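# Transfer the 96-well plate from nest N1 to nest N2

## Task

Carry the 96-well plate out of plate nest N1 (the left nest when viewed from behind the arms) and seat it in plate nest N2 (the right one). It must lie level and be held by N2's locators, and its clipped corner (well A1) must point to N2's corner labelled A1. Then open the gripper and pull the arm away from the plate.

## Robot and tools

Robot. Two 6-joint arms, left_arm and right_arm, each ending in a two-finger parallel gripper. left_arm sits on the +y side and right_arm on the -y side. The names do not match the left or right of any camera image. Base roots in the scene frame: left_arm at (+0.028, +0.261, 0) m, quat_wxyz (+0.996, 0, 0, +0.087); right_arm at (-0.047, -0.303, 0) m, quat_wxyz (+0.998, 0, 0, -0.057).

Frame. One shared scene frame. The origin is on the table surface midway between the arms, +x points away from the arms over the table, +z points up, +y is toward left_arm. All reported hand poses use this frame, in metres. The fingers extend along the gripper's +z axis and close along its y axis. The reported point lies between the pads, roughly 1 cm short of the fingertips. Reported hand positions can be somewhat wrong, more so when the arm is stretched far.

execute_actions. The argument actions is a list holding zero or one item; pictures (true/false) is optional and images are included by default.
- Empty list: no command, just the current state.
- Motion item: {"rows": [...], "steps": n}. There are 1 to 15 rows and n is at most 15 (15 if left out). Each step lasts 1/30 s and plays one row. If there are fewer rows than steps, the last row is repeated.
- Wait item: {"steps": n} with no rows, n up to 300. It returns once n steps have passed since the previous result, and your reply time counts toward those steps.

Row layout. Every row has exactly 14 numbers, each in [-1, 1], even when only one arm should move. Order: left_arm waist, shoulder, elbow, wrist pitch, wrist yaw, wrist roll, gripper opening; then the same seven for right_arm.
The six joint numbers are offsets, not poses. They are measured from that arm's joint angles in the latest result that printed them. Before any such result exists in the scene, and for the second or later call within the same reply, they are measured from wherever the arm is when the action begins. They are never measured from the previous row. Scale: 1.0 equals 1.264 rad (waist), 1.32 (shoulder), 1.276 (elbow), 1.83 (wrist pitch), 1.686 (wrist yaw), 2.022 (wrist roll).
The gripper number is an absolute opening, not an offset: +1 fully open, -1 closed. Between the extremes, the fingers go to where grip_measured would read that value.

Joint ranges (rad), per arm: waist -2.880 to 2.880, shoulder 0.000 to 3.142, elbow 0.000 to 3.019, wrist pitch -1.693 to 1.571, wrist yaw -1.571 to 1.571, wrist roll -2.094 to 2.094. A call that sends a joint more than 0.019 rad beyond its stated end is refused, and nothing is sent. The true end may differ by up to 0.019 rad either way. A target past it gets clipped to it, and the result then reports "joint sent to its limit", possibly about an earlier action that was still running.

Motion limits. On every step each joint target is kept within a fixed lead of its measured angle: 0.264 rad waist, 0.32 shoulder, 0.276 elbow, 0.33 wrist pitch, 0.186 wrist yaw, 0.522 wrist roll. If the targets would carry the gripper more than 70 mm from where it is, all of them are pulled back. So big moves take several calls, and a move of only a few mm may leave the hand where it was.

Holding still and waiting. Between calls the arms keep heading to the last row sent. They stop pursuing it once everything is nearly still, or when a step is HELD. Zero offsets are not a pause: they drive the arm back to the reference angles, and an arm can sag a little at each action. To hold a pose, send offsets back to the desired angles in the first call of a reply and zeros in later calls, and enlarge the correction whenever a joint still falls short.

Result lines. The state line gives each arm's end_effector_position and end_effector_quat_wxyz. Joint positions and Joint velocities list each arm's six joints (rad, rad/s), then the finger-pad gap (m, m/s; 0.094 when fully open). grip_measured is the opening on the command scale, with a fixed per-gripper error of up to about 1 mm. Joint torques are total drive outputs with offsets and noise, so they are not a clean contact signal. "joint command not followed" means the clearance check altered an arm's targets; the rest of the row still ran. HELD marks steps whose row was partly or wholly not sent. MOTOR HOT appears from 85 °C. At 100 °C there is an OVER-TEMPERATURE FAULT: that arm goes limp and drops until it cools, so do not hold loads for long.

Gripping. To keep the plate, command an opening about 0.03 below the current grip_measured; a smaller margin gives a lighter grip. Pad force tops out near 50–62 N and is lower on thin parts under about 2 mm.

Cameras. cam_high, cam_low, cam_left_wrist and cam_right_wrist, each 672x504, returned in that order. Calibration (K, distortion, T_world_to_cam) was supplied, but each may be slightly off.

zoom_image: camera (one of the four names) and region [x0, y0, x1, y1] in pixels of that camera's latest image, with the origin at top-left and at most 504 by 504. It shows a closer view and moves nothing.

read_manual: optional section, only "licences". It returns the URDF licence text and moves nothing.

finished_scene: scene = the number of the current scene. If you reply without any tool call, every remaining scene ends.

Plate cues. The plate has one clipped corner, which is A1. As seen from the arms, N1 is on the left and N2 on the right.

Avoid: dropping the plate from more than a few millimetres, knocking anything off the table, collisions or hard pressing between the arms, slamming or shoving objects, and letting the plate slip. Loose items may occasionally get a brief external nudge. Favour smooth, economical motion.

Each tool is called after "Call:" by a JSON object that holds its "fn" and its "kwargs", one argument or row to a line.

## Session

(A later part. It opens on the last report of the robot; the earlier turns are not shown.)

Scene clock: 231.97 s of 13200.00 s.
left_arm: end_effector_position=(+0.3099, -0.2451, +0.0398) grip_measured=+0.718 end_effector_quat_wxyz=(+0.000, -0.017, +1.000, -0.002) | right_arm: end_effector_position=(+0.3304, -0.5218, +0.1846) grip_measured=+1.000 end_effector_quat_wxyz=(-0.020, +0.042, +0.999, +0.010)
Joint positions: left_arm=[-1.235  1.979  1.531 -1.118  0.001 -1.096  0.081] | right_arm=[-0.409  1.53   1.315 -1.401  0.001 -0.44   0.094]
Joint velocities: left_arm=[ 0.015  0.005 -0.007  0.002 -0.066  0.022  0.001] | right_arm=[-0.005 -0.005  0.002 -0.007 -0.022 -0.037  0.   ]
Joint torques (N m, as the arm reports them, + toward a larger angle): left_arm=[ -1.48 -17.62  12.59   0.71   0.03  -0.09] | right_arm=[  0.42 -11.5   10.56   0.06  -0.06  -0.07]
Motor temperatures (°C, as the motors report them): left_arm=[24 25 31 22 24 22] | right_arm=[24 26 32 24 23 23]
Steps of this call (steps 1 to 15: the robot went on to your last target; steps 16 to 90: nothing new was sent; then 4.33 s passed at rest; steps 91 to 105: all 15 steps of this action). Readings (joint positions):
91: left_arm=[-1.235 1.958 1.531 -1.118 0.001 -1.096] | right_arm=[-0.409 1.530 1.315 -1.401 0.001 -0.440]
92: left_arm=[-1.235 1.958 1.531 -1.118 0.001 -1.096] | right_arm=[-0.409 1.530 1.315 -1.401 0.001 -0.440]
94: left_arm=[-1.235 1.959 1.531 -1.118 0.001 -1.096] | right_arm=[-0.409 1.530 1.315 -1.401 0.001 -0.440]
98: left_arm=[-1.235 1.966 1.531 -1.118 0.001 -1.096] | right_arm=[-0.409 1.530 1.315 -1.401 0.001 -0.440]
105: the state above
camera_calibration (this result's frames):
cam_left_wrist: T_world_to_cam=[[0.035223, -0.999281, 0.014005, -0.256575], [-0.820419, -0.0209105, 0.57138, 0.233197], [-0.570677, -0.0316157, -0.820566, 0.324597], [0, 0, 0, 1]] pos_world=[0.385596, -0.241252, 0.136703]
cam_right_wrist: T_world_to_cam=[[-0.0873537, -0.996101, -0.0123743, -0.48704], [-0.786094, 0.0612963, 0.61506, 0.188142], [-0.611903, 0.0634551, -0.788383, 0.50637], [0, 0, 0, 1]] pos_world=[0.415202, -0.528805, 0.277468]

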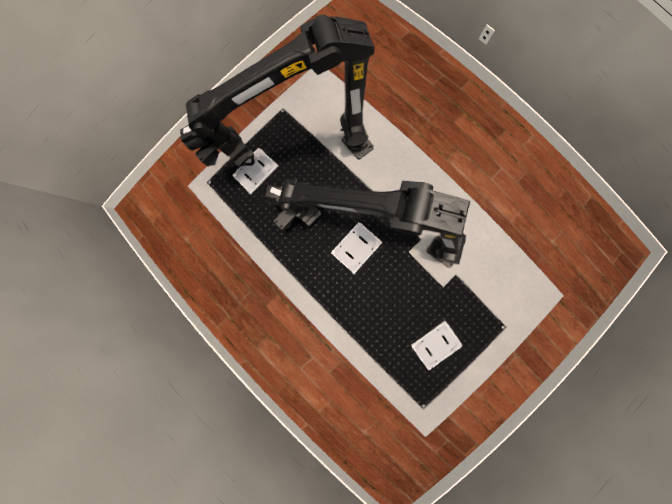

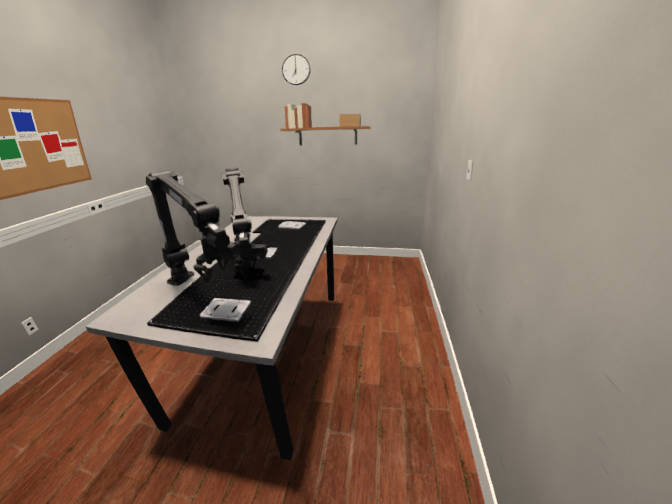

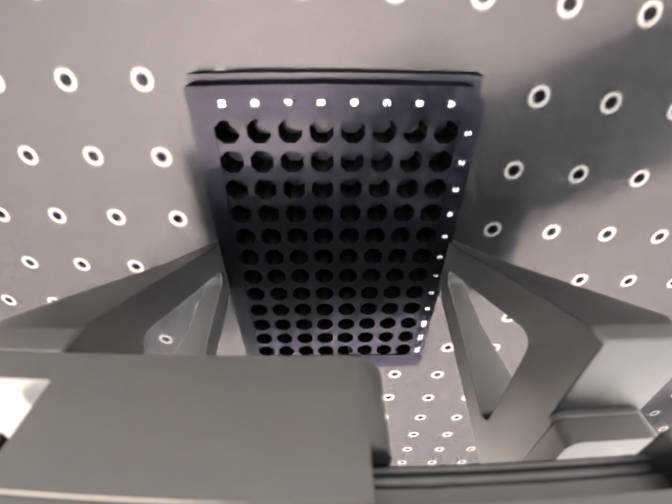

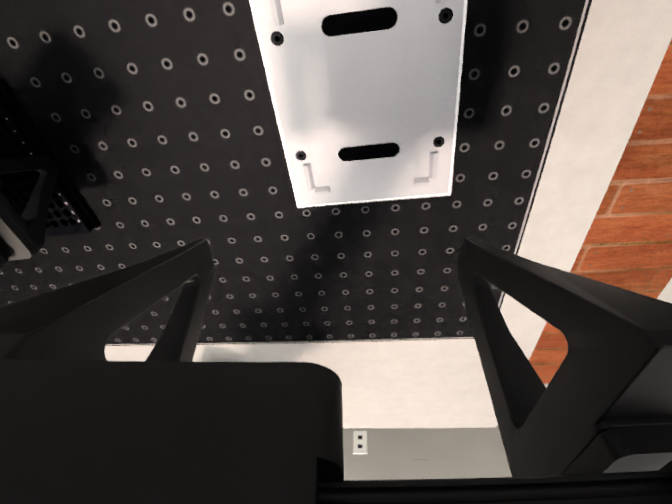

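Call:
{"fn": "execute_actions", "kwargs": {
  "actions": [
    {"rows": [[0,0.005,0.0316,0.006,0,0,0.75, 0.0017,-0.0088,0.0225,0.0027,0,-0.004,1],[0,0.003,0.0316,0.006,0,0,0.8, 0.0017,-0.0088,0.0225,0.0027,0,-0.004,1],[0,0.001,0.0316,0.006,0,0,0.87, 0.0017,-0.0088,0.0225,0.0027,0,-0.004,1],[0,0,0.0316,0.006,0,0,0.94, 0.0017,-0.0088,0.0225,0.0027,0,-0.004,1],[0,-0.003,0.0316,0.006,0,0,1, 0.0017,-0.0088,0.0225,0.0027,0,-0.004,1],[0,-0.007,0.0316,0.006,0,0,1, 0.0017,-0.0088,0.0225,0.0027,0,-0.004,1],[0,-0.013,0.0316,0.006,0,0,1, 0.0017,-0.0088,0.0225,0.0027,0,-0.004,1],[0,-0.02,0.0316,0.006,0,0,1, 0.0017,-0.0088,0.0225,0.0027,0,-0.004,1],[0,-0.028,0.0316,0.006,0,0,1, 0.0017,-0.0088,0.0225,0.0027,0,-0.004,1],[0,-0.036,0.0316,0.006,0,0,1, 0.0017,-0.0088,0.0225,0.0027,0,-0.004,1],[0,-0.045,0.0316,0.006,0,0,1, 0.0017,-0.0088,0.0225,0.0027,0,-0.004,1],[0,-0.054,0.0316,0.006,0,0,1, 0.0017,-0.0088,0.0225,0.0027,0,-0.004,1],[0,-0.063,0.0316,0.006,0,0,1, 0.0017,-0.0088,0.0225,0.0027,0,-0.004,1],[0,-0.072,0.0316,0.006,0,0,1, 0.0017,-0.0088,0.0225,0.0027,0,-0.004,1],[0,-0.08,0.0316,0.006,0,0,1, 0.0017,-0.0088,0.0225,0.0027,0,-0.004,1]], "steps": 15}
  ],
  "pictures": false
}}

Call:
{"fn": "execute_actions", "kwargs": {
  "actions": [
    {"rows": [[0.01,-0.04,0.02,0,0,0,1, 0.005,-0.01,0,0,0,0.005,1],[0.03,-0.055,0.01,0,0,0,1, 0.015,-0.015,-0.005,0.005,0,0.01,1],[0.06,-0.075,0.0,0,0,0,1, 0.035,-0.022,-0.015,0.01,0,0.02,1],[0.1,-0.1,-0.02,0,0,0,1, 0.065,-0.03,-0.03,0.018,0,0.035,1],[0.15,-0.125,-0.045,0,0,0,1, 0.1,-0.04,-0.05,0.028,0,0.055,1],[0.2,-0.15,-0.07,0,0,0,1, 0.14,-0.05,-0.07,0.038,0,0.075,1],[0.25,-0.175,-0.1,0,0,0,1, 0.185,-0.06,-0.095,0.048,0,0.1,1],[0.3,-0.2,-0.13,0,0,0,1, 0.23,-0.07,-0.12,0.06,0,0.125,1],[0.35,-0.225,-0.16,0,0,0,1, 0.28,-0.08,-0.145,0.072,0,0.15,1],[0.4,-0.25,-0.19,0,0,0,1, 0.33,-0.09,-0.17,0.084,0,0.175,1],[0.45,-0.275,-0.22,0,0,0,1, 0.38,-0.1,-0.195,0.096,0,0.2,1],[0.5,-0.3,-0.25,0,0,0,1, 0.43,-0.11,-0.22,0.108,0,0.225,1],[0.55,-0.32,-0.28,0,0,0,1, 0.475,-0.12,-0.245,0.12,0,0.25,1],[0.6,-0.34,-0.31,0,0,0,1, 0.515,-0.128,-0.265,0.129,0,0.27,1],[0.633,-0.35,-0.33,0,0,0,1, 0.542,-0.135,-0.277,0.135,0,0.285,1]], "steps": 15}
  ],
  "pictures": false
}}

Call:
{"fn": "execute_actions", "kwargs": {
  "actions": [
    {"steps": 20}
  ]
}}

Scene clock: 246.23 s of 13200.00 s.
left_arm: end_effector_position=(+0.3122, -0.2493, +0.0768) grip_measured=+1.000 end_effector_quat_wxyz=(+0.016, -0.017, +0.999, -0.031) | right_arm: end_effector_position=(+0.3304, -0.5218, +0.1846) grip_measured=+1.000 end_effector_quat_wxyz=(-0.020, +0.042, +0.999, +0.010)
Joint positions: left_arm=[-1.235  1.913  1.531 -1.118  0.001 -1.096  0.094] | right_arm=[-0.409  1.53   1.315 -1.401  0.001 -0.44   0.094]
Joint velocities: left_arm=[-0.015 -0.444 -0.012 -0.002  0.007  0.037  0.   ] | right_arm=[-0.015 -0.005 -0.012 -0.017  0.066 -0.022  0.   ]
Joint torques (N m, as the arm reports them, + toward a larger angle): left_arm=[ -1.01 -19.48  13.04   0.9    0.02   0.05] | right_arm=[  0.41 -11.52  10.55   0.05  -0.06  -0.06]
Motor temperatures (°C, as the motors report them): left_arm=[24 25 31 22 24 22] | right_arm=[24 26 33 24 23 23]
Steps of this call (steps 1 to 15: the robot went on to your last target; steps 16 to 90: nothing new was sent; then 10.77 s passed at rest; steps 91 to 105: all 15 steps of this action). Readings (joint positions):
91: left_arm=[-1.235 1.979 1.531 -1.118 0.001 -1.096] | right_arm=[-0.409 1.530 1.315 -1.401 0.001 -0.440]
92: left_arm=[-1.235 1.979 1.531 -1.118 0.001 -1.096] | right_arm=[-0.409 1.530 1.315 -1.401 0.001 -0.440]
94: left_arm=[-1.235 1.979 1.531 -1.118 0.001 -1.096] | right_arm=[-0.409 1.530 1.315 -1.401 0.001 -0.440]
98: left_arm=[-1.235 1.976 1.531 -1.118 0.001 -1.096] | right_arm=[-0.409 1.530 1.315 -1.401 0.001 -0.440]
105: the state above

Scene clock: 246.73 s of 13200.00 s.
left_arm: end_effector_position=(+0.4280, -0.0368, +0.1651) grip_measured=+1.000 end_effector_quat_wxyz=(+0.057, -0.226, +0.970, -0.070) | right_arm: end_effector_position=(+0.3349, -0.3015, +0.1311) grip_measured=+1.000 end_effector_quat_wxyz=(-0.006, -0.056, +0.998, -0.001)
Joint positions: left_arm=[-0.812  1.564  1.292 -1.118  0.003 -1.096  0.094] | right_arm=[ 0.121  1.411  1.041 -1.212  0.003 -0.106  0.094]
Joint velocities: left_arm=[ 1.411 -0.777 -0.965  0.027  0.022 -0.007  0.   ] | right_arm=[ 1.89  -0.327 -0.847  0.598  0.037  1.194  0.   ]
Joint torques (N m, as the arm reports them, + toward a larger angle): left_arm=[ -1.71 -13.09   9.     0.65   0.     0.06] | right_arm=[ -0.24 -10.78   7.46  -0.36  -0.07   0.11]
Motor temperatures (°C, as the motors report them): left_arm=[24 25 31 22 24 22] | right_arm=[24 26 33 24 23 23]
Steps of this call (steps 1 to 15: all 15 steps of this action). Readings (joint positions):
1: left_arm=[-1.235 1.898 1.531 -1.118 0.001 -1.096] | right_arm=[-0.409 1.530 1.315 -1.401 0.001 -0.440]
2: left_arm=[-1.233 1.881 1.531 -1.118 0.001 -1.096] | right_arm=[-0.409 1.530 1.315 -1.401 0.001 -0.438]
4: left_arm=[-1.217 1.843 1.529 -1.118 0.003 -1.096] | right_arm=[-0.399 1.524 1.303 -1.391 0.002 -0.422]
8: left_arm=[-1.116 1.749 1.485 -1.118 0.003 -1.096] | right_arm=[-0.286 1.482 1.223 -1.337 0.004 -0.336]
15: the state above

Scene clock: 247.40 s of 13200.00 s.
left_arm: end_effector_position=(+0.4438, +0.1473, +0.1432) grip_measured=+1.000 end_effector_quat_wxyz=(+0.044, -0.402, +0.914, -0.035) | right_arm: end_effector_position=(+0.3063, -0.2451, +0.1159) grip_measured=+1.000 end_effector_quat_wxyz=(-0.004, -0.019, +1.000, -0.001)
Joint positions: left_arm=[-0.441  1.45   1.111 -1.118 -0.    -1.096  0.094] | right_arm=[ 0.279  1.363  0.95  -1.166  0.     0.125  0.094]
Joint velocities: left_arm=[ 0.015 -0.005 -0.007  0.002 -0.095 -0.051  0.   ] | right_arm=[-0.005 -0.005 -0.017  0.007 -0.037  0.051  0.   ]
Joint torques (N m, as the arm reports them, + toward a larger angle): left_arm=[ -0.7  -11.17   9.57   0.51   0.09   0.05] | right_arm=[ 0.64 -8.64  8.79  0.39  0.01  0.12]
Motor temperatures (°C, as the motors report them): left_arm=[24 25 31 22 24 22] | right_arm=[24 26 32 24 23 23]
Steps of this call (steps 1 to 20: the robot went on to your last target). Readings (joint positions):
1: left_arm=[-0.762 1.539 1.260 -1.118 0.003 -1.096] | right_arm=[0.186 1.400 1.011 -1.192 0.002 -0.061]
2: left_arm=[-0.710 1.517 1.230 -1.118 0.003 -1.096] | right_arm=[0.244 1.389 0.986 -1.179 -0.001 -0.024]
4: left_arm=[-0.601 1.483 1.184 -1.118 0.003 -1.096] | right_arm=[0.318 1.375 0.956 -1.174 -0.005 0.029]
8: left_arm=[-0.407 1.451 1.121 -1.118 -0.003 -1.096] | right_arm=[0.311 1.366 0.950 -1.168 -0.003 0.086]
20: the state above
camera_calibration (this result's frames):
cam_left_wrist: T_world_to_cam=[[0.731296, -0.673173, 0.109752, -0.241282], [-0.617573, -0.585225, 0.525467, 0.291873], [-0.289501, -0.452051, -0.843705, 0.43882], [0, 0, 0, 1]] pos_world=[0.48374, 0.206756, 0.243346]
cam_right_wrist: T_world_to_cam=[[0.0351362, -0.999356, 0.00724487, -0.254911], [-0.808564, -0.0241661, 0.587912, 0.183508], [-0.587358, -0.026515, -0.808892, 0.392758], [0, 0, 0, 1]] pos_world=[0.388024, -0.239898, 0.211659]

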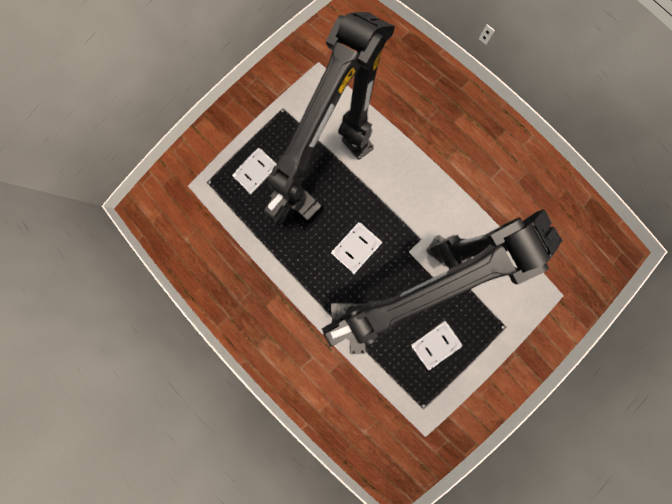

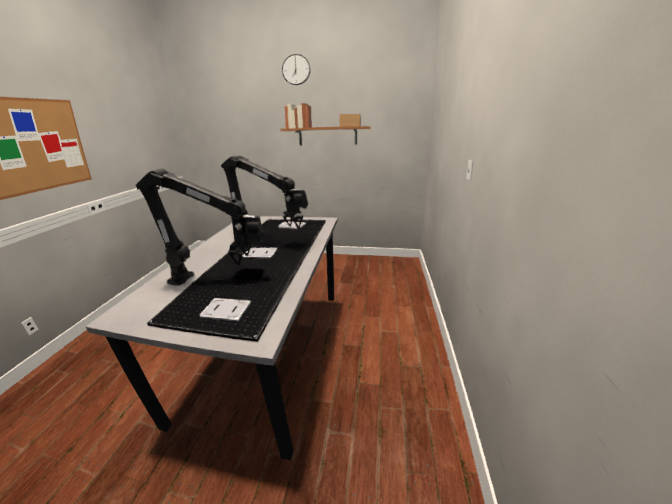

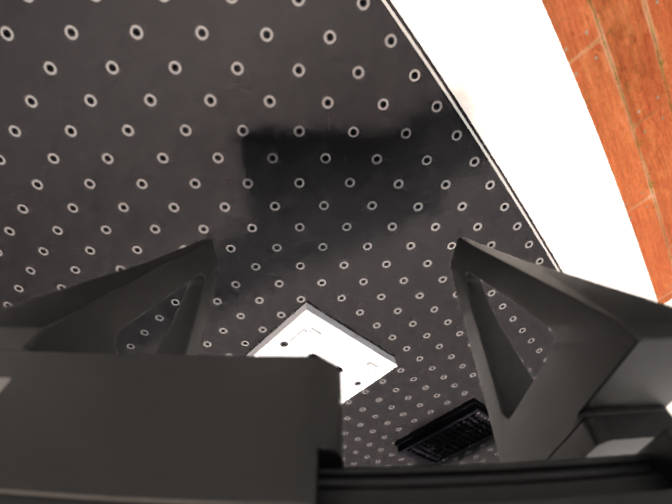

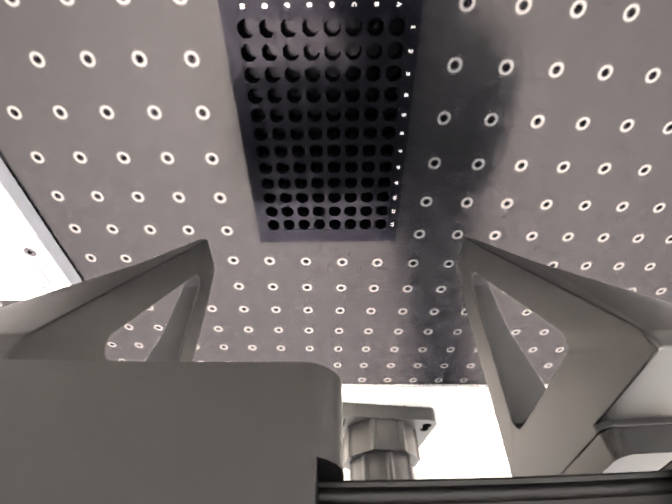

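Call:
{"fn": "zoom_image", "kwargs": {
  "camera": "cam_right_wrist",
  "region": [190, 0, 490, 280]
}}

Call:
{"fn": "zoom_image", "kwargs": {
  "camera": "cam_high",
  "region": [220, 140, 290, 200]
}}

Region (190, 0, 490, 280) of cam_right_wrist's 672x504 image, scaled by 1.680, with more detail than that image has; it fills the top 470 rows of this view, and the rest is white.

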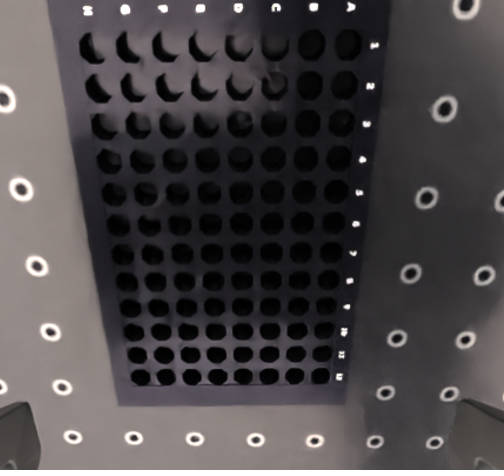

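Region (220, 140, 290, 200) of cam_high's 672x504 image, scaled by 7.200, with more detail than that image has; it fills the top 432 rows of this view, and the rest is white.

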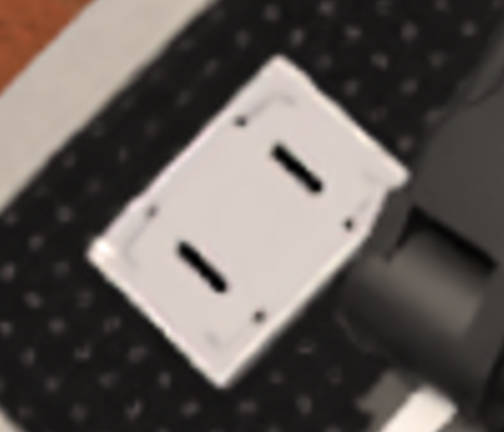

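Call:
{"fn": "execute_actions", "kwargs": {
  "actions": [
    {"rows": [[0,0,0,0,0,0,1, 0.002,0.002,-0.004,0.015,0,0,1],[0,0,0,0,0,0,1, 0.004,0.006,-0.01,0.028,0,0,1],[0,0,0,0,0,0,1, 0.006,0.011,-0.018,0.043,0,0,1],[0,0,0,0,0,0,1, 0.008,0.016,-0.027,0.06,0,0,1],[0,0,0,0,0,0,1, 0.0095,0.021,-0.036,0.078,0,0,1],[0,0,0,0,0,0,1, 0.0095,0.026,-0.045,0.096,0,0,1],[0,0,0,0,0,0,1, 0.0095,0.031,-0.054,0.113,0,0,1],[0,0,0,0,0,0,1, 0.0095,0.035,-0.062,0.129,0,0,1],[0,0,0,0,0,0,1, 0.0095,0.039,-0.069,0.142,0,0,1],[0,0,0,0,0,0,1, 0.0095,0.042,-0.075,0.153,0,0,1],[0,0,0,0,0,0,1, 0.0095,0.044,-0.079,0.16,0,0,1],[0,0,0,0,0,0,1, 0.0095,0.045,-0.081,0.1645,0,0,1]], "steps": 15}
  ],
  "pictures": false
}}

Call:
{"fn": "execute_actions", "kwargs": {
  "actions": [
    {"steps": 8}
  ]
}}

Scene clock: 286.90 s of 13200.00 s.
left_arm: end_effector_position=(+0.4438, +0.1473, +0.1432) grip_measured=+1.000 end_effector_quat_wxyz=(+0.044, -0.402, +0.914, -0.035) | right_arm: end_effector_position=(+0.3261, -0.2418, +0.0613) grip_measured=+1.000 end_effector_quat_wxyz=(+0.053, -0.018, +0.998, +0.008)
Joint positions: left_arm=[-0.441  1.45   1.111 -1.118 -0.    -1.096  0.094] | right_arm=[ 0.279  1.421  0.841 -0.884  0.     0.128  0.094]
Joint velocities: left_arm=[-0.015 -0.005 -0.012  0.002  0.037  0.007  0.   ] | right_arm=[-0.005  0.063 -0.061  0.071  0.037 -0.066  0.   ]
Joint torques (N m, as the arm reports them, + toward a larger angle): left_arm=[ -0.95 -11.32   9.75   0.5    0.02   0.05] | right_arm=[ 1.26 -8.3   8.02  0.55 -0.01  0.  ]
Motor temperatures (°C, as the motors report them): left_arm=[24 25 30 22 24 22] | right_arm=[24 26 32 24 23 23]
Steps of this call (steps 1 to 30: the robot went on to your last target; steps 31 to 90: nothing new was sent; then 36.00 s passed at rest; steps 91 to 105: all 15 steps of this action). Readings (joint positions):
91: left_arm=[-0.441 1.450 1.111 -1.118 -0.000 -1.096] | right_arm=[0.279 1.363 0.949 -1.163 0.000 0.128]
92: left_arm=[-0.441 1.450 1.111 -1.118 -0.000 -1.096] | right_arm=[0.279 1.363 0.947 -1.153 0.000 0.128]
94: left_arm=[-0.441 1.450 1.111 -1.118 -0.000 -1.096] | right_arm=[0.279 1.364 0.935 -1.114 0.000 0.128]
98: left_arm=[-0.441 1.450 1.111 -1.118 -0.000 -1.096] | right_arm=[0.279 1.377 0.893 -0.998 0.000 0.128]
105: the state above

Scene clock: 287.17 s of 13200.00 s.
left_arm: end_effector_position=(+0.4438, +0.1473, +0.1432) grip_measured=+1.000 end_effector_quat_wxyz=(+0.044, -0.402, +0.914, -0.035) | right_arm: end_effector_position=(+0.3274, -0.2416, +0.0611) grip_measured=+1.000 end_effector_quat_wxyz=(+0.056, -0.018, +0.998, +0.008)
Joint positions: left_arm=[-0.441  1.45   1.111 -1.118 -0.    -1.096  0.094] | right_arm=[ 0.279  1.422  0.84  -0.877  0.     0.128  0.094]
Joint velocities: left_arm=[ 0.005 -0.005 -0.002 -0.022 -0.007 -0.066  0.   ] | right_arm=[-0.005 -0.015 -0.022 -0.027 -0.022  0.007  0.   ]
Joint torques (N m, as the arm reports them, + toward a larger angle): left_arm=[ -0.96 -11.37   9.74   0.49   0.02   0.05] | right_arm=[ 1.33 -8.07  7.91  0.66 -0.02  0.  ]
Motor temperatures (°C, as the motors report them): left_arm=[24 25 30 22 24 22] | right_arm=[24 26 32 24 23 23]
Steps of this call (steps 1 to 8: the robot went on to your last target). Readings (joint positions):
1: left_arm=[-0.441 1.450 1.111 -1.118 -0.000 -1.096] | right_arm=[0.279 1.422 0.840 -0.882 0.000 0.128]
2: left_arm=[-0.441 1.450 1.111 -1.118 -0.000 -1.096] | right_arm=[0.279 1.422 0.840 -0.881 0.000 0.128]
4: left_arm=[-0.441 1.450 1.111 -1.118 -0.000 -1.096] | right_arm=[0.279 1.422 0.840 -0.878 0.000 0.128]
8: the state above
camera_calibration (this result's frames):
cam_left_wrist: T_world_to_cam=[[0.731296, -0.673173, 0.109752, -0.241282], [-0.617573, -0.585225, 0.525467, 0.291873], [-0.289501, -0.452051, -0.843705, 0.43882], [0, 0, 0, 1]] pos_world=[0.48374, 0.206756, 0.243346]
cam_right_wrist: T_world_to_cam=[[0.0325428, -0.999434, -0.00853268, -0.249974], [-0.872455, -0.0325711, 0.487608, 0.257886], [-0.48761, -0.00842372, -0.873021, 0.336449], [0, 0, 0, 1]] pos_world=[0.397185, -0.238598, 0.165847]

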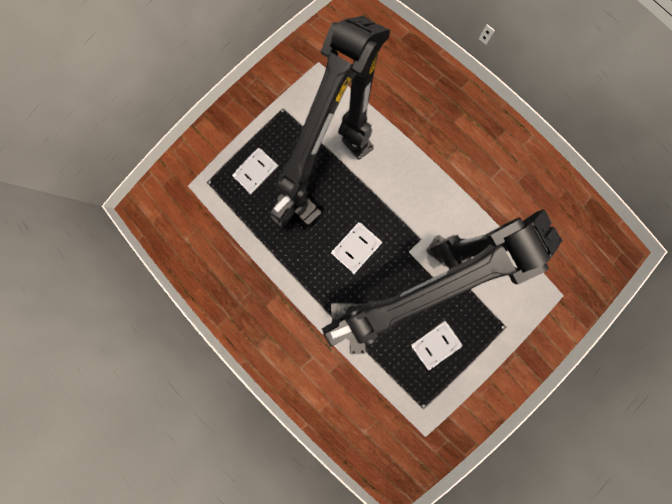

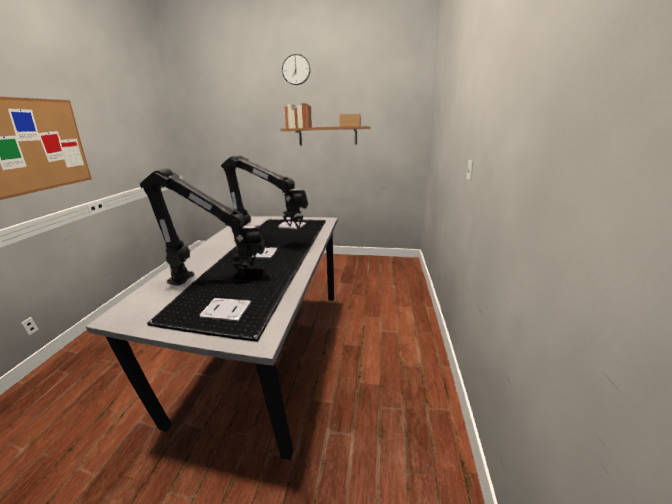

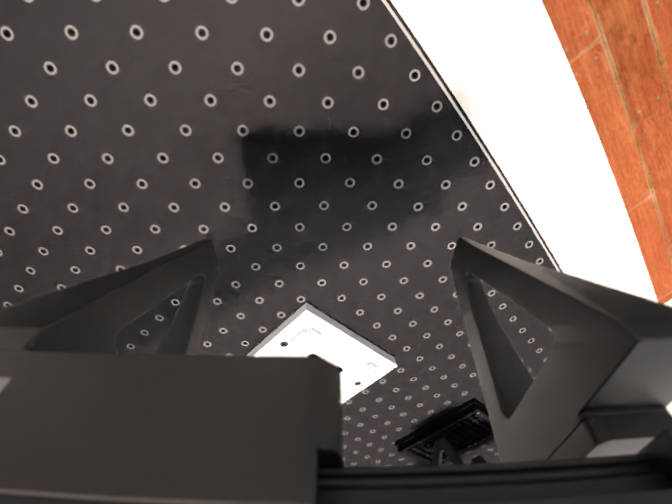

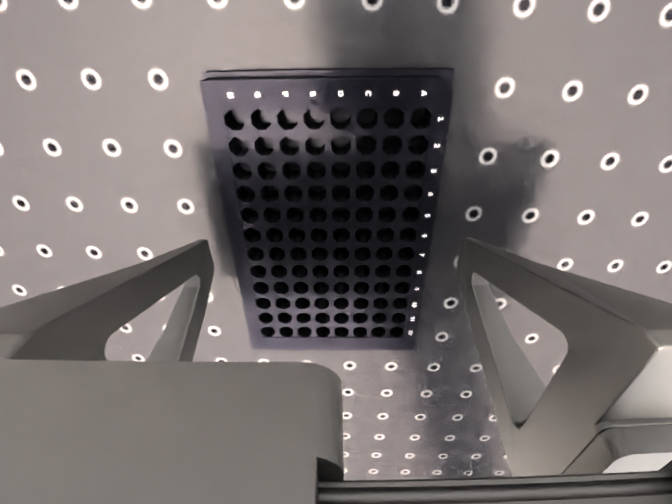

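Call:
{"fn": "zoom_image", "kwargs": {
  "camera": "cam_right_wrist",
  "region": [170, 50, 510, 370]
}}

Call:
{"fn": "zoom_image", "kwargs": {
  "camera": "cam_right_wrist",
  "region": [180, 215, 280, 300]
}}

Call:
{"fn": "zoom_image", "kwargs": {
  "camera": "cam_right_wrist",
  "region": [400, 215, 500, 300]
}}

Region (170, 50, 510, 370) of cam_right_wrist's 672x504 image, scaled by 1.482, with more detail than that image has; it fills the top 474 rows of this view, and the rest is white.

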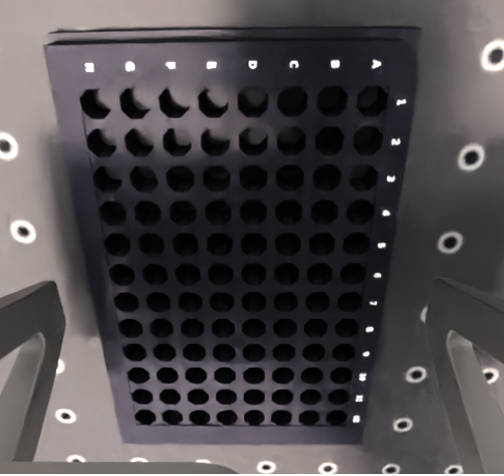

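Region (180, 215, 280, 300) of cam_right_wrist's 672x504 image, scaled by 5.040, with more detail than that image has; it fills the top 428 rows of this view, and the rest is white.

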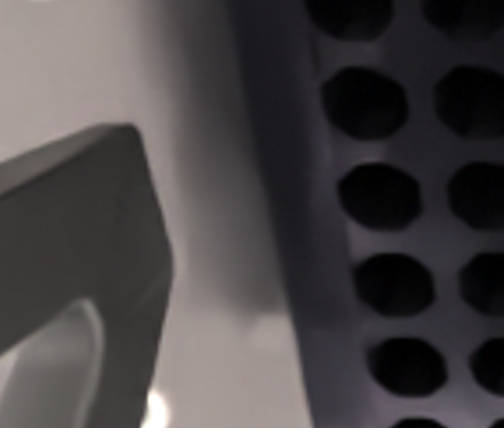

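Region (400, 215, 500, 300) of cam_right_wrist's 672x504 image, scaled by 5.040, with more detail than that image has; it fills the top 428 rows of this view, and the rest is white.

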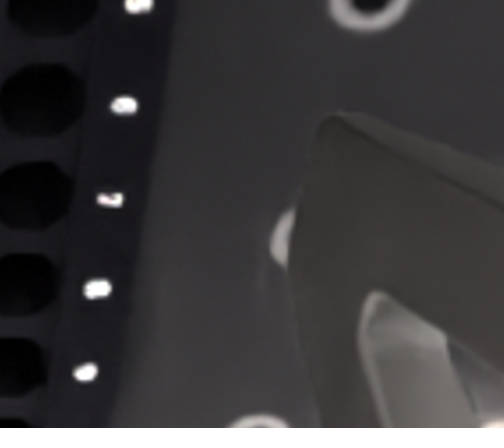

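Call:
{"fn": "execute_actions", "kwargs": {
  "actions": [
    {"rows": [[0,0,0,0,0,0,1, 0.012,0.004,0.005,0.0066,0,0,1],[0,0,0,0,0,0,1, 0.015,0.008,0.005,0.0066,0,0,1],[0,0,0,0,0,0,1, 0.0175,0.012,0.005,0.0066,0,0,1],[0,0,0,0,0,0,1, 0.0175,0.016,0.005,0.0066,0,0,1],[0,0,0,0,0,0,1, 0.0175,0.02,0.005,0.0066,0,0,1],[0,0,0,0,0,0,1, 0.0175,0.024,0.005,0.0066,0,0,1],[0,0,0,0,0,0,1, 0.0175,0.028,0.005,0.0066,0,0,1],[0,0,0,0,0,0,1, 0.0175,0.032,0.005,0.0066,0,0,1],[0,0,0,0,0,0,1, 0.0175,0.036,0.005,0.0066,0,0,1],[0,0,0,0,0,0,1, 0.0175,0.039,0.005,0.0066,0,0,1],[0,0,0,0,0,0,1, 0.0175,0.042,0.005,0.0066,0,0,1],[0,0,0,0,0,0,1, 0.0175,0.044,0.005,0.0066,0,0,1],[0,0,0,0,0,0,1, 0.0175,0.0455,0.005,0.0066,0,0,1]], "steps": 15}
  ],
  "pictures": false
}}

Call:
{"fn": "execute_actions", "kwargs": {
  "actions": [
    {"steps": 6}
  ]
}}

Scene clock: 297.67 s of 13200.00 s.
left_arm: end_effector_position=(+0.4438, +0.1473, +0.1432) grip_measured=+1.000 end_effector_quat_wxyz=(+0.044, -0.402, +0.914, -0.035) | right_arm: end_effector_position=(+0.3227, -0.2380, +0.0429) grip_measured=+1.000 end_effector_quat_wxyz=(+0.030, -0.024, +0.999, +0.004)
Joint positions: left_arm=[-0.441  1.45   1.111 -1.118 -0.    -1.096  0.094] | right_arm=[ 0.29   1.473  0.84  -0.877  0.     0.128  0.094]
Joint velocities: left_arm=[-0.015  0.005  0.007 -0.027  0.007 -0.051  0.   ] | right_arm=[-0.005  0.044 -0.002 -0.002  0.037  0.125  0.   ]
Joint torques (N m, as the arm reports them, + toward a larger angle): left_arm=[ -0.97 -11.35   9.75   0.51   0.02   0.05] | right_arm=[ 1.22 -7.56  7.54  0.56 -0.02  0.03]
Motor temperatures (°C, as the motors report them): left_arm=[24 25 30 22 24 22] | right_arm=[24 26 31 24 23 23]
Steps of this call (steps 1 to 15: the robot went on to your last target; steps 16 to 90: nothing new was sent; then 7.00 s passed at rest; steps 91 to 105: all 15 steps of this action). Readings (joint positions):
91: left_arm=[-0.441 1.450 1.111 -1.118 -0.000 -1.096] | right_arm=[0.279 1.422 0.840 -0.877 0.000 0.128]
92: left_arm=[-0.441 1.450 1.111 -1.118 -0.000 -1.096] | right_arm=[0.280 1.422 0.840 -0.877 0.000 0.128]
94: left_arm=[-0.441 1.450 1.111 -1.118 -0.000 -1.096] | right_arm=[0.283 1.422 0.840 -0.877 0.000 0.128]
98: left_arm=[-0.441 1.450 1.111 -1.118 -0.000 -1.096] | right_arm=[0.290 1.436 0.840 -0.877 0.000 0.128]
105: the state above

Scene clock: 297.87 s of 13200.00 s.
left_arm: end_effector_position=(+0.4438, +0.1473, +0.1432) grip_measured=+1.000 end_effector_quat_wxyz=(+0.044, -0.402, +0.914, -0.035) | right_arm: end_effector_position=(+0.3225, -0.2380, +0.0423) grip_measured=+1.000 end_effector_quat_wxyz=(+0.030, -0.024, +0.999, +0.004)
Joint positions: left_arm=[-0.441  1.45   1.111 -1.118 -0.    -1.096  0.094] | right_arm=[ 0.29   1.474  0.84  -0.877  0.     0.128  0.094]
Joint velocities: left_arm=[ 0.005  0.005  0.002 -0.007  0.007 -0.007  0.   ] | right_arm=[-0.015 -0.005 -0.002  0.007 -0.022 -0.051  0.   ]
Joint torques (N m, as the arm reports them, + toward a larger angle): left_arm=[ -0.97 -11.39   9.75   0.5    0.02   0.05] | right_arm=[ 1.23 -8.24  7.37  0.46 -0.02  0.03]
Motor temperatures (°C, as the motors report them): left_arm=[24 25 30 22 24 22] | right_arm=[24 26 31 24 23 23]
Steps of this call (steps 1 to 6: the robot went on to your last target). Readings (joint positions):
1: left_arm=[-0.441 1.450 1.111 -1.118 -0.000 -1.096] | right_arm=[0.290 1.474 0.840 -0.877 0.000 0.128]
2: left_arm=[-0.441 1.450 1.111 -1.118 -0.000 -1.096] | right_arm=[0.290 1.474 0.840 -0.877 0.000 0.128]
4: left_arm=[-0.441 1.450 1.111 -1.118 -0.000 -1.096] | right_arm=[0.290 1.474 0.840 -0.877 0.000 0.128]
6: the state above
camera_calibration (this result's frames):
cam_left_wrist: T_world_to_cam=[[0.731296, -0.673173, 0.109752, -0.241282], [-0.617573, -0.585225, 0.525467, 0.291873], [-0.289501, -0.452051, -0.843705, 0.43882], [0, 0, 0, 1]] pos_world=[0.48374, 0.206756, 0.243346]
cam_right_wrist: T_world_to_cam=[[0.0437152, -0.999043, -0.00161325, -0.250226], [-0.845581, -0.03786, 0.532503, 0.2511], [-0.532054, -0.0219143, -0.846427, 0.327787], [0, 0, 0, 1]] pos_world=[0.397664, -0.233297, 0.143332]

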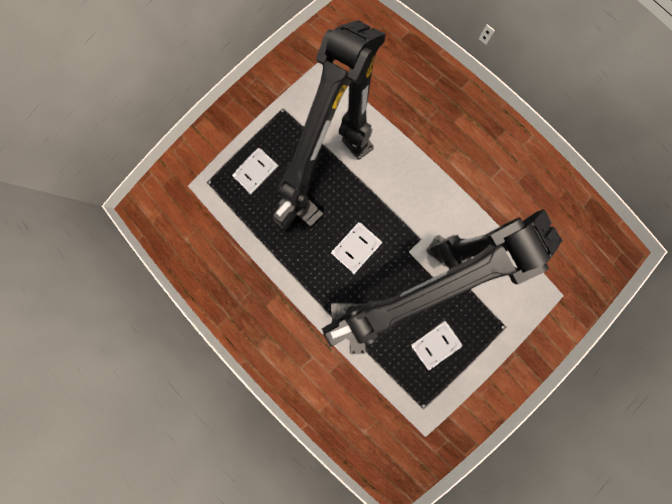

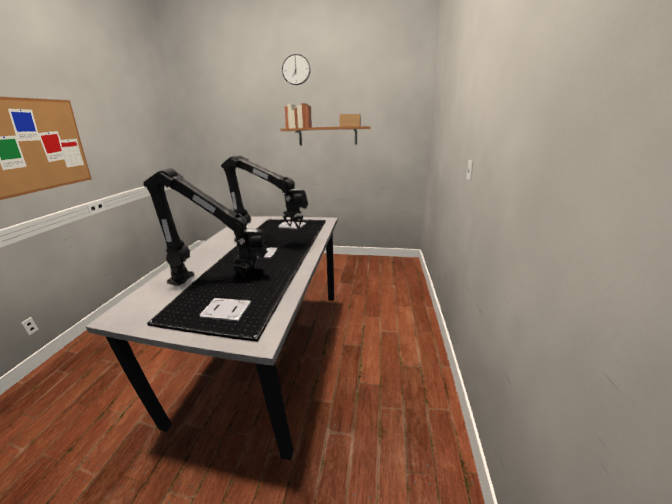

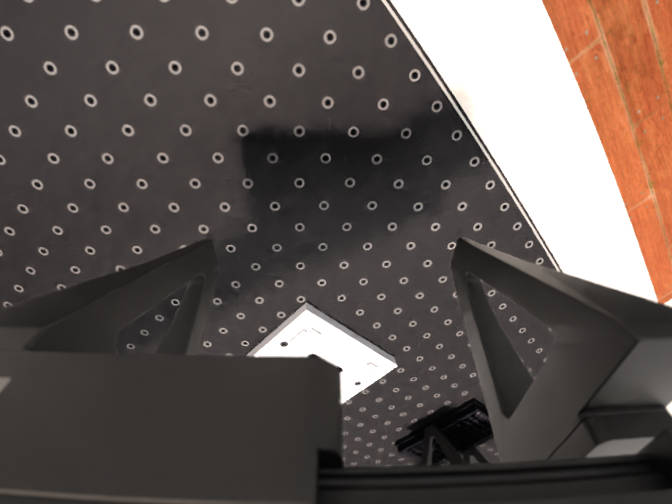

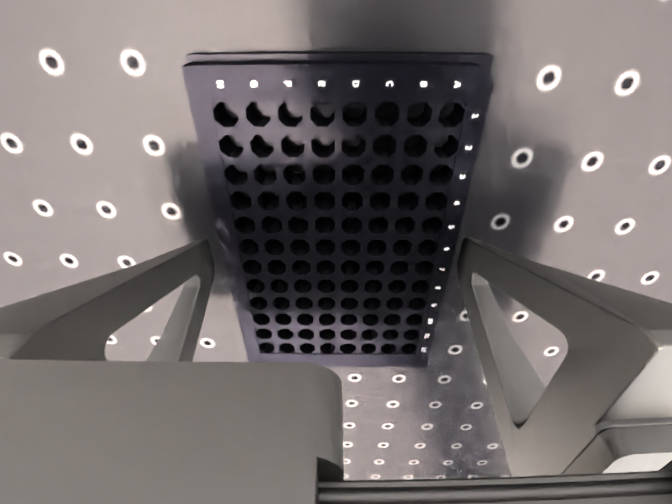

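Call:
{"fn": "execute_actions", "kwargs": {
  "actions": [
    {"rows": [[0,0,0,0,0,0,1, 0,0.01,0.005,0.0066,0,0,1],[0,0,0,0,0,0,1, 0,0.013,0.005,0.0066,0,0,1],[0,0,0,0,0,0,1, 0,0.014,0.005,0.0066,0,0,1],[0,0,0,0,0,0,1, 0,0.014,0.005,0.0066,0,0,0.97],[0,0,0,0,0,0,1, 0,0.014,0.005,0.0066,0,0,0.94],[0,0,0,0,0,0,1, 0,0.014,0.005,0.0066,0,0,0.91],[0,0,0,0,0,0,1, 0,0.014,0.005,0.0066,0,0,0.88],[0,0,0,0,0,0,1, 0,0.014,0.005,0.0066,0,0,0.85],[0,0,0,0,0,0,1, 0,0.014,0.005,0.0066,0,0,0.825],[0,0,0,0,0,0,1, 0,0.014,0.005,0.0066,0,0,0.8],[0,0,0,0,0,0,1, 0,0.014,0.005,0.0066,0,0,0.78],[0,0,0,0,0,0,1, 0,0.014,0.005,0.0066,0,0,0.765],[0,0,0,0,0,0,1, 0,0.014,0.005,0.0066,0,0,0.75],[0,0,0,0,0,0,1, 0,0.014,0.005,0.0066,0,0,0.735],[0,0,0,0,0,0,1, 0,0.014,0.005,0.0066,0,0,0.72]], "steps": 15}
  ],
  "pictures": false
}}

Call:
{"fn": "execute_actions", "kwargs": {
  "actions": [
    {"steps": 4}
  ]
}}

Scene clock: 302.33 s of 13200.00 s.
left_arm: end_effector_position=(+0.4438, +0.1473, +0.1432) grip_measured=+1.000 end_effector_quat_wxyz=(+0.044, -0.402, +0.914, -0.035) | right_arm: end_effector_position=(+0.3223, -0.2381, +0.0406) grip_measured=+0.735 end_effector_quat_wxyz=(+0.027, -0.024, +0.999, +0.004)
Joint positions: left_arm=[-0.441  1.45   1.111 -1.118 -0.    -1.096  0.094] | right_arm=[ 0.29   1.479  0.84  -0.876  0.     0.128  0.082]
Joint velocities: left_arm=[-0.005 -0.005  0.012  0.002 -0.095  0.066  0.   ] | right_arm=[-0.015  0.005 -0.012 -0.012 -0.022 -0.007 -0.009]
Joint torques (N m, as the arm reports them, + toward a larger angle): left_arm=[ -0.96 -11.35   9.75   0.5    0.03   0.05] | right_arm=[ 0.6  -8.27  7.53  0.66 -0.06  0.03]
Motor temperatures (°C, as the motors report them): left_arm=[24 25 30 22 24 22] | right_arm=[24 26 31 24 23 23]
Steps of this call (steps 1 to 15: the robot went on to your last target; steps 16 to 90: nothing new was sent; then 0.97 s passed at rest; steps 91 to 105: all 15 steps of this action). Readings (joint positions):
91: left_arm=[-0.441 1.450 1.111 -1.118 -0.000 -1.096] | right_arm=[0.290 1.474 0.840 -0.877 0.000 0.128]
92: left_arm=[-0.441 1.450 1.111 -1.118 -0.000 -1.096] | right_arm=[0.290 1.474 0.840 -0.877 0.000 0.128]
94: left_arm=[-0.441 1.450 1.111 -1.118 -0.000 -1.096] | right_arm=[0.290 1.476 0.840 -0.877 0.000 0.128]
98: left_arm=[-0.441 1.450 1.111 -1.118 -0.000 -1.096] | right_arm=[0.290 1.479 0.840 -0.877 0.000 0.128]
105: the state above

Scene clock: 302.47 s of 13200.00 s.
left_arm: end_effector_position=(+0.4438, +0.1473, +0.1432) grip_measured=+1.000 end_effector_quat_wxyz=(+0.044, -0.402, +0.914, -0.035) | right_arm: end_effector_position=(+0.3223, -0.2381, +0.0406) grip_measured=+0.732 end_effector_quat_wxyz=(+0.027, -0.024, +0.999, +0.004)
Joint positions: left_arm=[-0.441  1.45   1.111 -1.118 -0.    -1.096  0.094] | right_arm=[ 0.29   1.479  0.84  -0.876  0.     0.128  0.081]
Joint velocities: left_arm=[-0.015 -0.015  0.007  0.002  0.037  0.022  0.   ] | right_arm=[-0.005  0.005  0.007 -0.007 -0.037 -0.022  0.   ]
Joint torques (N m, as the arm reports them, + toward a larger angle): left_arm=[ -0.89 -11.36   9.75   0.5    0.02   0.05] | right_arm=[ 0.84 -7.28  7.51  0.49 -0.04  0.03]
Motor temperatures (°C, as the motors report them): left_arm=[24 25 30 22 24 22] | right_arm=[24 26 31 24 23 23]
Steps of this call (steps 1 to 4: the robot went on to your last target). Readings (joint positions):
1: left_arm=[-0.441 1.450 1.111 -1.118 -0.000 -1.096] | right_arm=[0.290 1.479 0.840 -0.876 0.000 0.128]
2: left_arm=[-0.441 1.450 1.111 -1.118 -0.000 -1.096] | right_arm=[0.290 1.479 0.840 -0.876 0.000 0.128]
4: the state above
camera_calibration (this result's frames):
cam_left_wrist: T_world_to_cam=[[0.731296, -0.673173, 0.109752, -0.241282], [-0.617573, -0.585225, 0.525467, 0.291873], [-0.289501, -0.452051, -0.843705, 0.43882], [0, 0, 0, 1]] pos_world=[0.48374, 0.206756, 0.243346]
cam_right_wrist: T_world_to_cam=[[0.0437096, -0.999044, -0.00106125, -0.250283], [-0.843374, -0.0374682, 0.536019, 0.251052], [-0.535547, -0.0225342, -0.844205, 0.327066], [0, 0, 0, 1]] pos_world=[0.39783, -0.233267, 0.141276]

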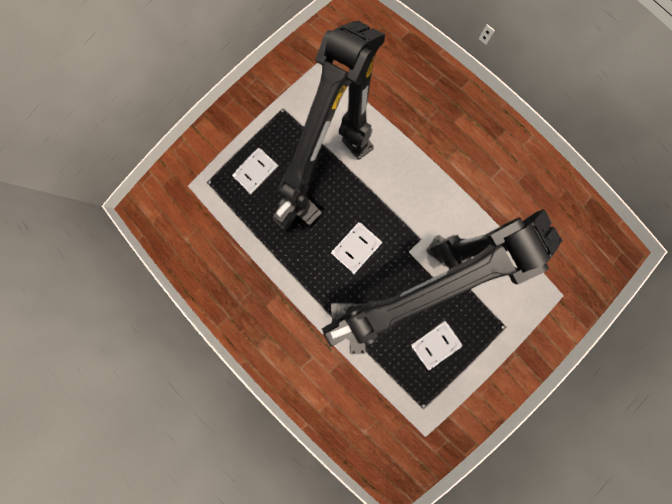

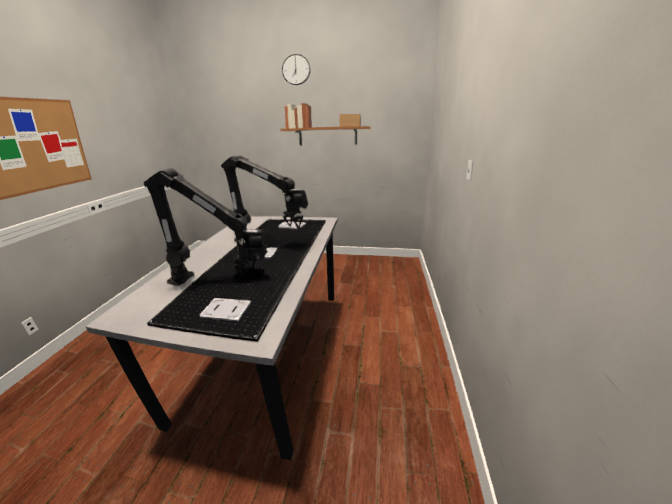

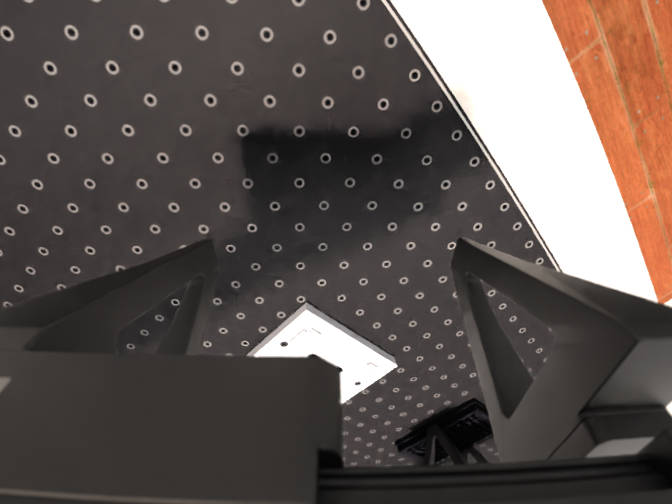

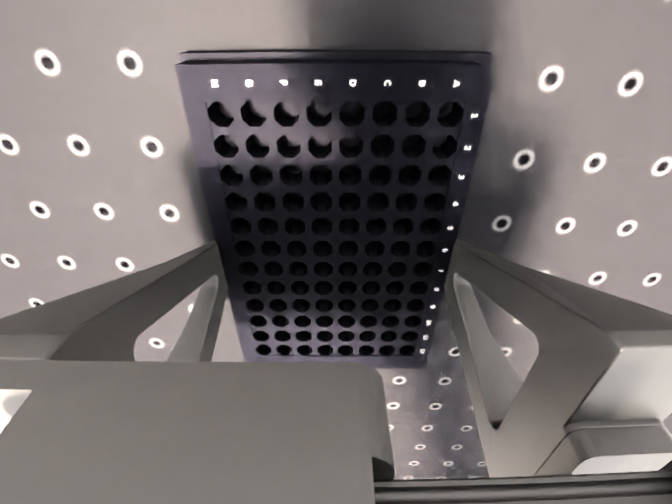

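Call:
{"fn": "execute_actions", "kwargs": {
  "actions": [
    {"rows": [[0,0,0,0,0,0,1, 0,-0.012,0.015,0,0,0,0.70],[0,0,0,0,0,0,1, 0,-0.02,0.025,0,0,0,0.70],[0,0,0,0,0,0,1, 0,-0.028,0.038,0,0,0,0.70],[0,0,0,0,0,0,1, -0.01,-0.034,0.052,-0.005,0,-0.005,0.70],[0,0,0,0,0,0,1, -0.03,-0.036,0.068,-0.012,0,-0.02,0.70],[0,0,0,0,0,0,1, -0.065,-0.034,0.085,-0.02,0,-0.045,0.70],[0,0,0,0,0,0,1, -0.11,-0.026,0.102,-0.026,0,-0.075,0.70],[0,0,0,0,0,0,1, -0.165,-0.014,0.12,-0.03,0,-0.11,0.70],[0,0,0,0,0,0,1, -0.225,0.0,0.138,-0.034,0,-0.15,0.70],[0,0,0,0,0,0,1, -0.29,0.016,0.155,-0.037,0,-0.19,0.70],[0,0,0,0,0,0,1, -0.355,0.033,0.172,-0.04,0,-0.23,0.70],[0,0,0,0,0,0,1, -0.42,0.05,0.187,-0.042,0,-0.27,0.70],[0,0,0,0,0,0,1, -0.48,0.067,0.2,-0.044,0,-0.305,0.70],[0,0,0,0,0,0,1, -0.53,0.083,0.21,-0.045,0,-0.333,0.70],[0,0,0,0,0,0,1, -0.566,0.096,0.2175,-0.046,0,-0.352,0.70]], "steps": 15}
  ],
  "pictures": false
}}

Call:
{"fn": "execute_actions", "kwargs": {
  "actions": [
    {"steps": 25}
  ]
}}

Scene clock: 323.17 s of 13200.00 s.
left_arm: end_effector_position=(+0.4438, +0.1473, +0.1432) grip_measured=+1.000 end_effector_quat_wxyz=(+0.044, -0.402, +0.914, -0.035) | right_arm: end_effector_position=(+0.3848, -0.3924, +0.0901) grip_measured=+0.717 end_effector_quat_wxyz=(+0.076, -0.006, +0.997, -0.014)
Joint positions: left_arm=[-0.441  1.45   1.111 -1.118 -0.    -1.096  0.094] | right_arm=[-0.09   1.508  1.019 -0.926 -0.004 -0.217  0.081]
Joint velocities: left_arm=[-0.015 -0.015 -0.002 -0.002 -0.022 -0.022  0.   ] | right_arm=[-1.529  0.464  0.515 -0.056 -0.051 -1.297  0.001]
Joint torques (N m, as the arm reports them, + toward a larger angle): left_arm=[ -0.96 -11.36   9.74   0.5    0.03   0.05] | right_arm=[-0.47 -7.86  9.45 -0.29  0.12 -0.03]
Motor temperatures (°C, as the motors report them): left_arm=[24 25 30 22 24 22] | right_arm=[24 25 31 24 23 23]
Steps of this call (steps 1 to 15: the robot went on to your last target; steps 16 to 90: nothing new was sent; then 17.20 s passed at rest; steps 91 to 105: all 15 steps of this action). Readings (joint positions):
91: left_arm=[-0.441 1.450 1.111 -1.118 -0.000 -1.096] | right_arm=[0.290 1.478 0.840 -0.876 0.000 0.128]
92: left_arm=[-0.441 1.450 1.111 -1.118 -0.000 -1.096] | right_arm=[0.290 1.477 0.840 -0.876 0.000 0.128]
94: left_arm=[-0.441 1.450 1.111 -1.118 -0.000 -1.096] | right_arm=[0.290 1.471 0.842 -0.877 0.000 0.128]
98: left_arm=[-0.441 1.450 1.111 -1.118 -0.000 -1.096] | right_arm=[0.238 1.460 0.891 -0.907 -0.004 0.060]
105: the state above

Scene clock: 324.00 s of 13200.00 s.
left_arm: end_effector_position=(+0.4438, +0.1473, +0.1432) grip_measured=+1.000 end_effector_quat_wxyz=(+0.044, -0.402, +0.914, -0.035) | right_arm: end_effector_position=(+0.3440, -0.5386, +0.0692) grip_measured=+0.717 end_effector_quat_wxyz=(+0.039, -0.017, +0.999, -0.025)
Joint positions: left_arm=[-0.441  1.45   1.111 -1.118 -0.    -1.096  0.094] | right_arm=[-0.426  1.609  1.081 -0.951  0.001 -0.574  0.081]
Joint velocities: left_arm=[-0.005 -0.015  0.007 -0.002 -0.007 -0.051  0.   ] | right_arm=[-0.005 -0.015 -0.022 -0.007  0.022 -0.066 -0.001]
Joint torques (N m, as the arm reports them, + toward a larger angle): left_arm=[ -0.98 -11.37   9.75   0.51   0.02   0.05] | right_arm=[  0.45 -11.29  10.18  -0.26  -0.11  -0.02]
Motor temperatures (°C, as the motors report them): left_arm=[24 25 30 22 24 22] | right_arm=[24 25 31 24 23 23]
Steps of this call (steps 1 to 25: the robot went on to your last target). Readings (joint positions):
1: left_arm=[-0.441 1.450 1.111 -1.118 -0.000 -1.096] | right_arm=[-0.142 1.524 1.035 -0.926 -0.004 -0.258]
2: left_arm=[-0.441 1.450 1.111 -1.118 -0.000 -1.096] | right_arm=[-0.195 1.540 1.048 -0.926 -0.004 -0.294]
4: left_arm=[-0.441 1.450 1.111 -1.118 -0.000 -1.096] | right_arm=[-0.301 1.568 1.065 -0.930 -0.003 -0.371]
8: left_arm=[-0.441 1.450 1.111 -1.118 -0.000 -1.096] | right_arm=[-0.461 1.606 1.081 -0.942 0.006 -0.489]
25: the state above
camera_calibration (this result's frames):
cam_left_wrist: T_world_to_cam=[[0.731296, -0.673173, 0.109752, -0.241282], [-0.617573, -0.585225, 0.525467, 0.291873], [-0.289501, -0.452051, -0.843705, 0.43882], [0, 0, 0, 1]] pos_world=[0.48374, 0.206756, 0.243346]
cam_right_wrist: T_world_to_cam=[[0.0272257, -0.998017, 0.0567606, -0.549229], [-0.85619, 0.00602553, 0.516626, 0.272004], [-0.515943, -0.0626634, -0.854328, 0.328397], [0, 0, 0, 1]] pos_world=[0.417274, -0.5292, 0.171209]

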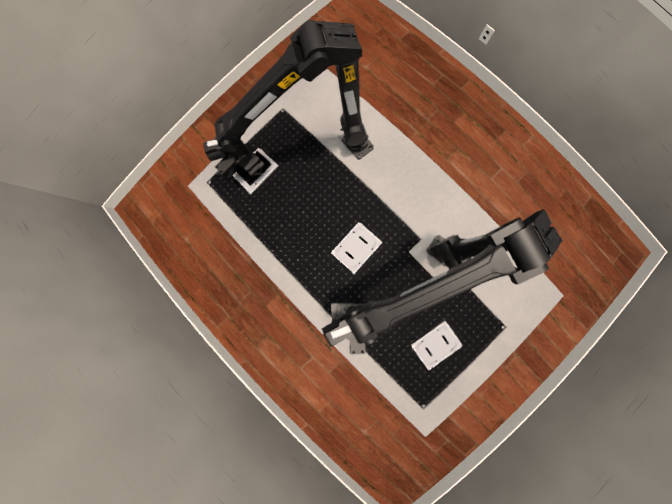

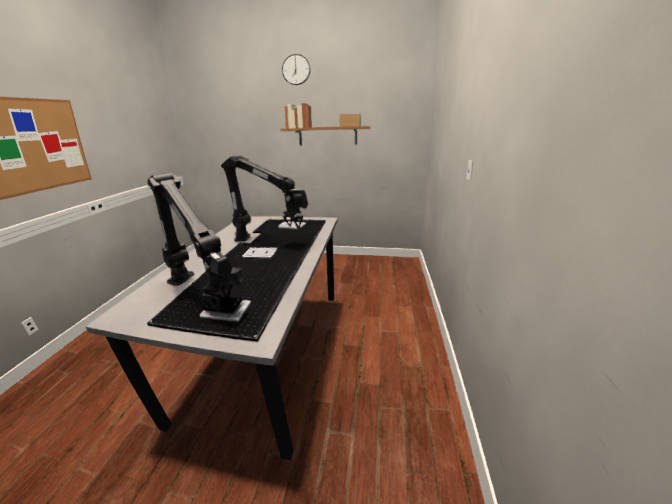

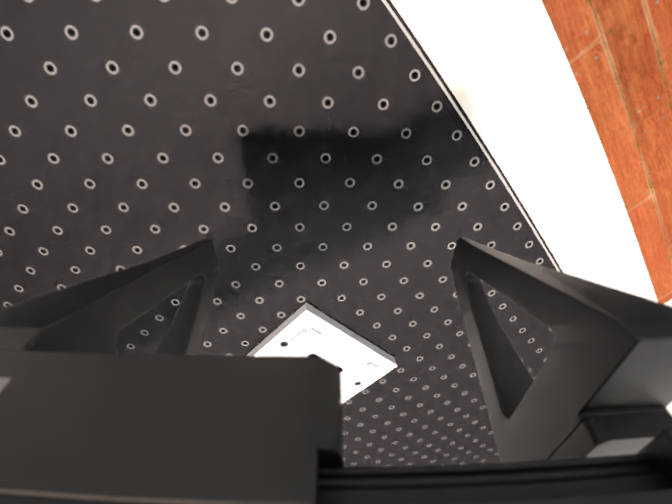

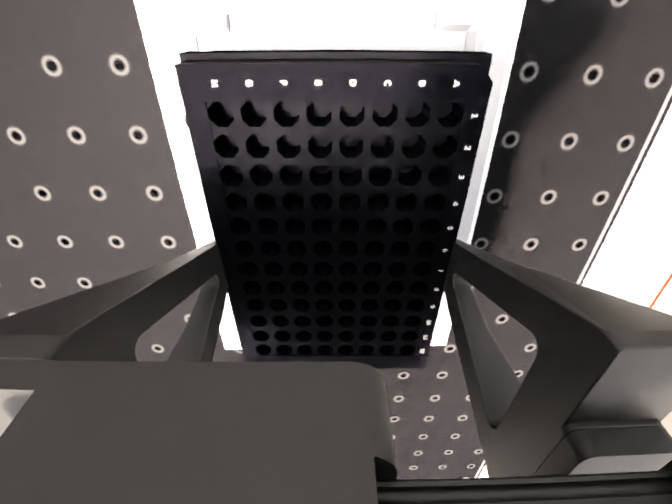

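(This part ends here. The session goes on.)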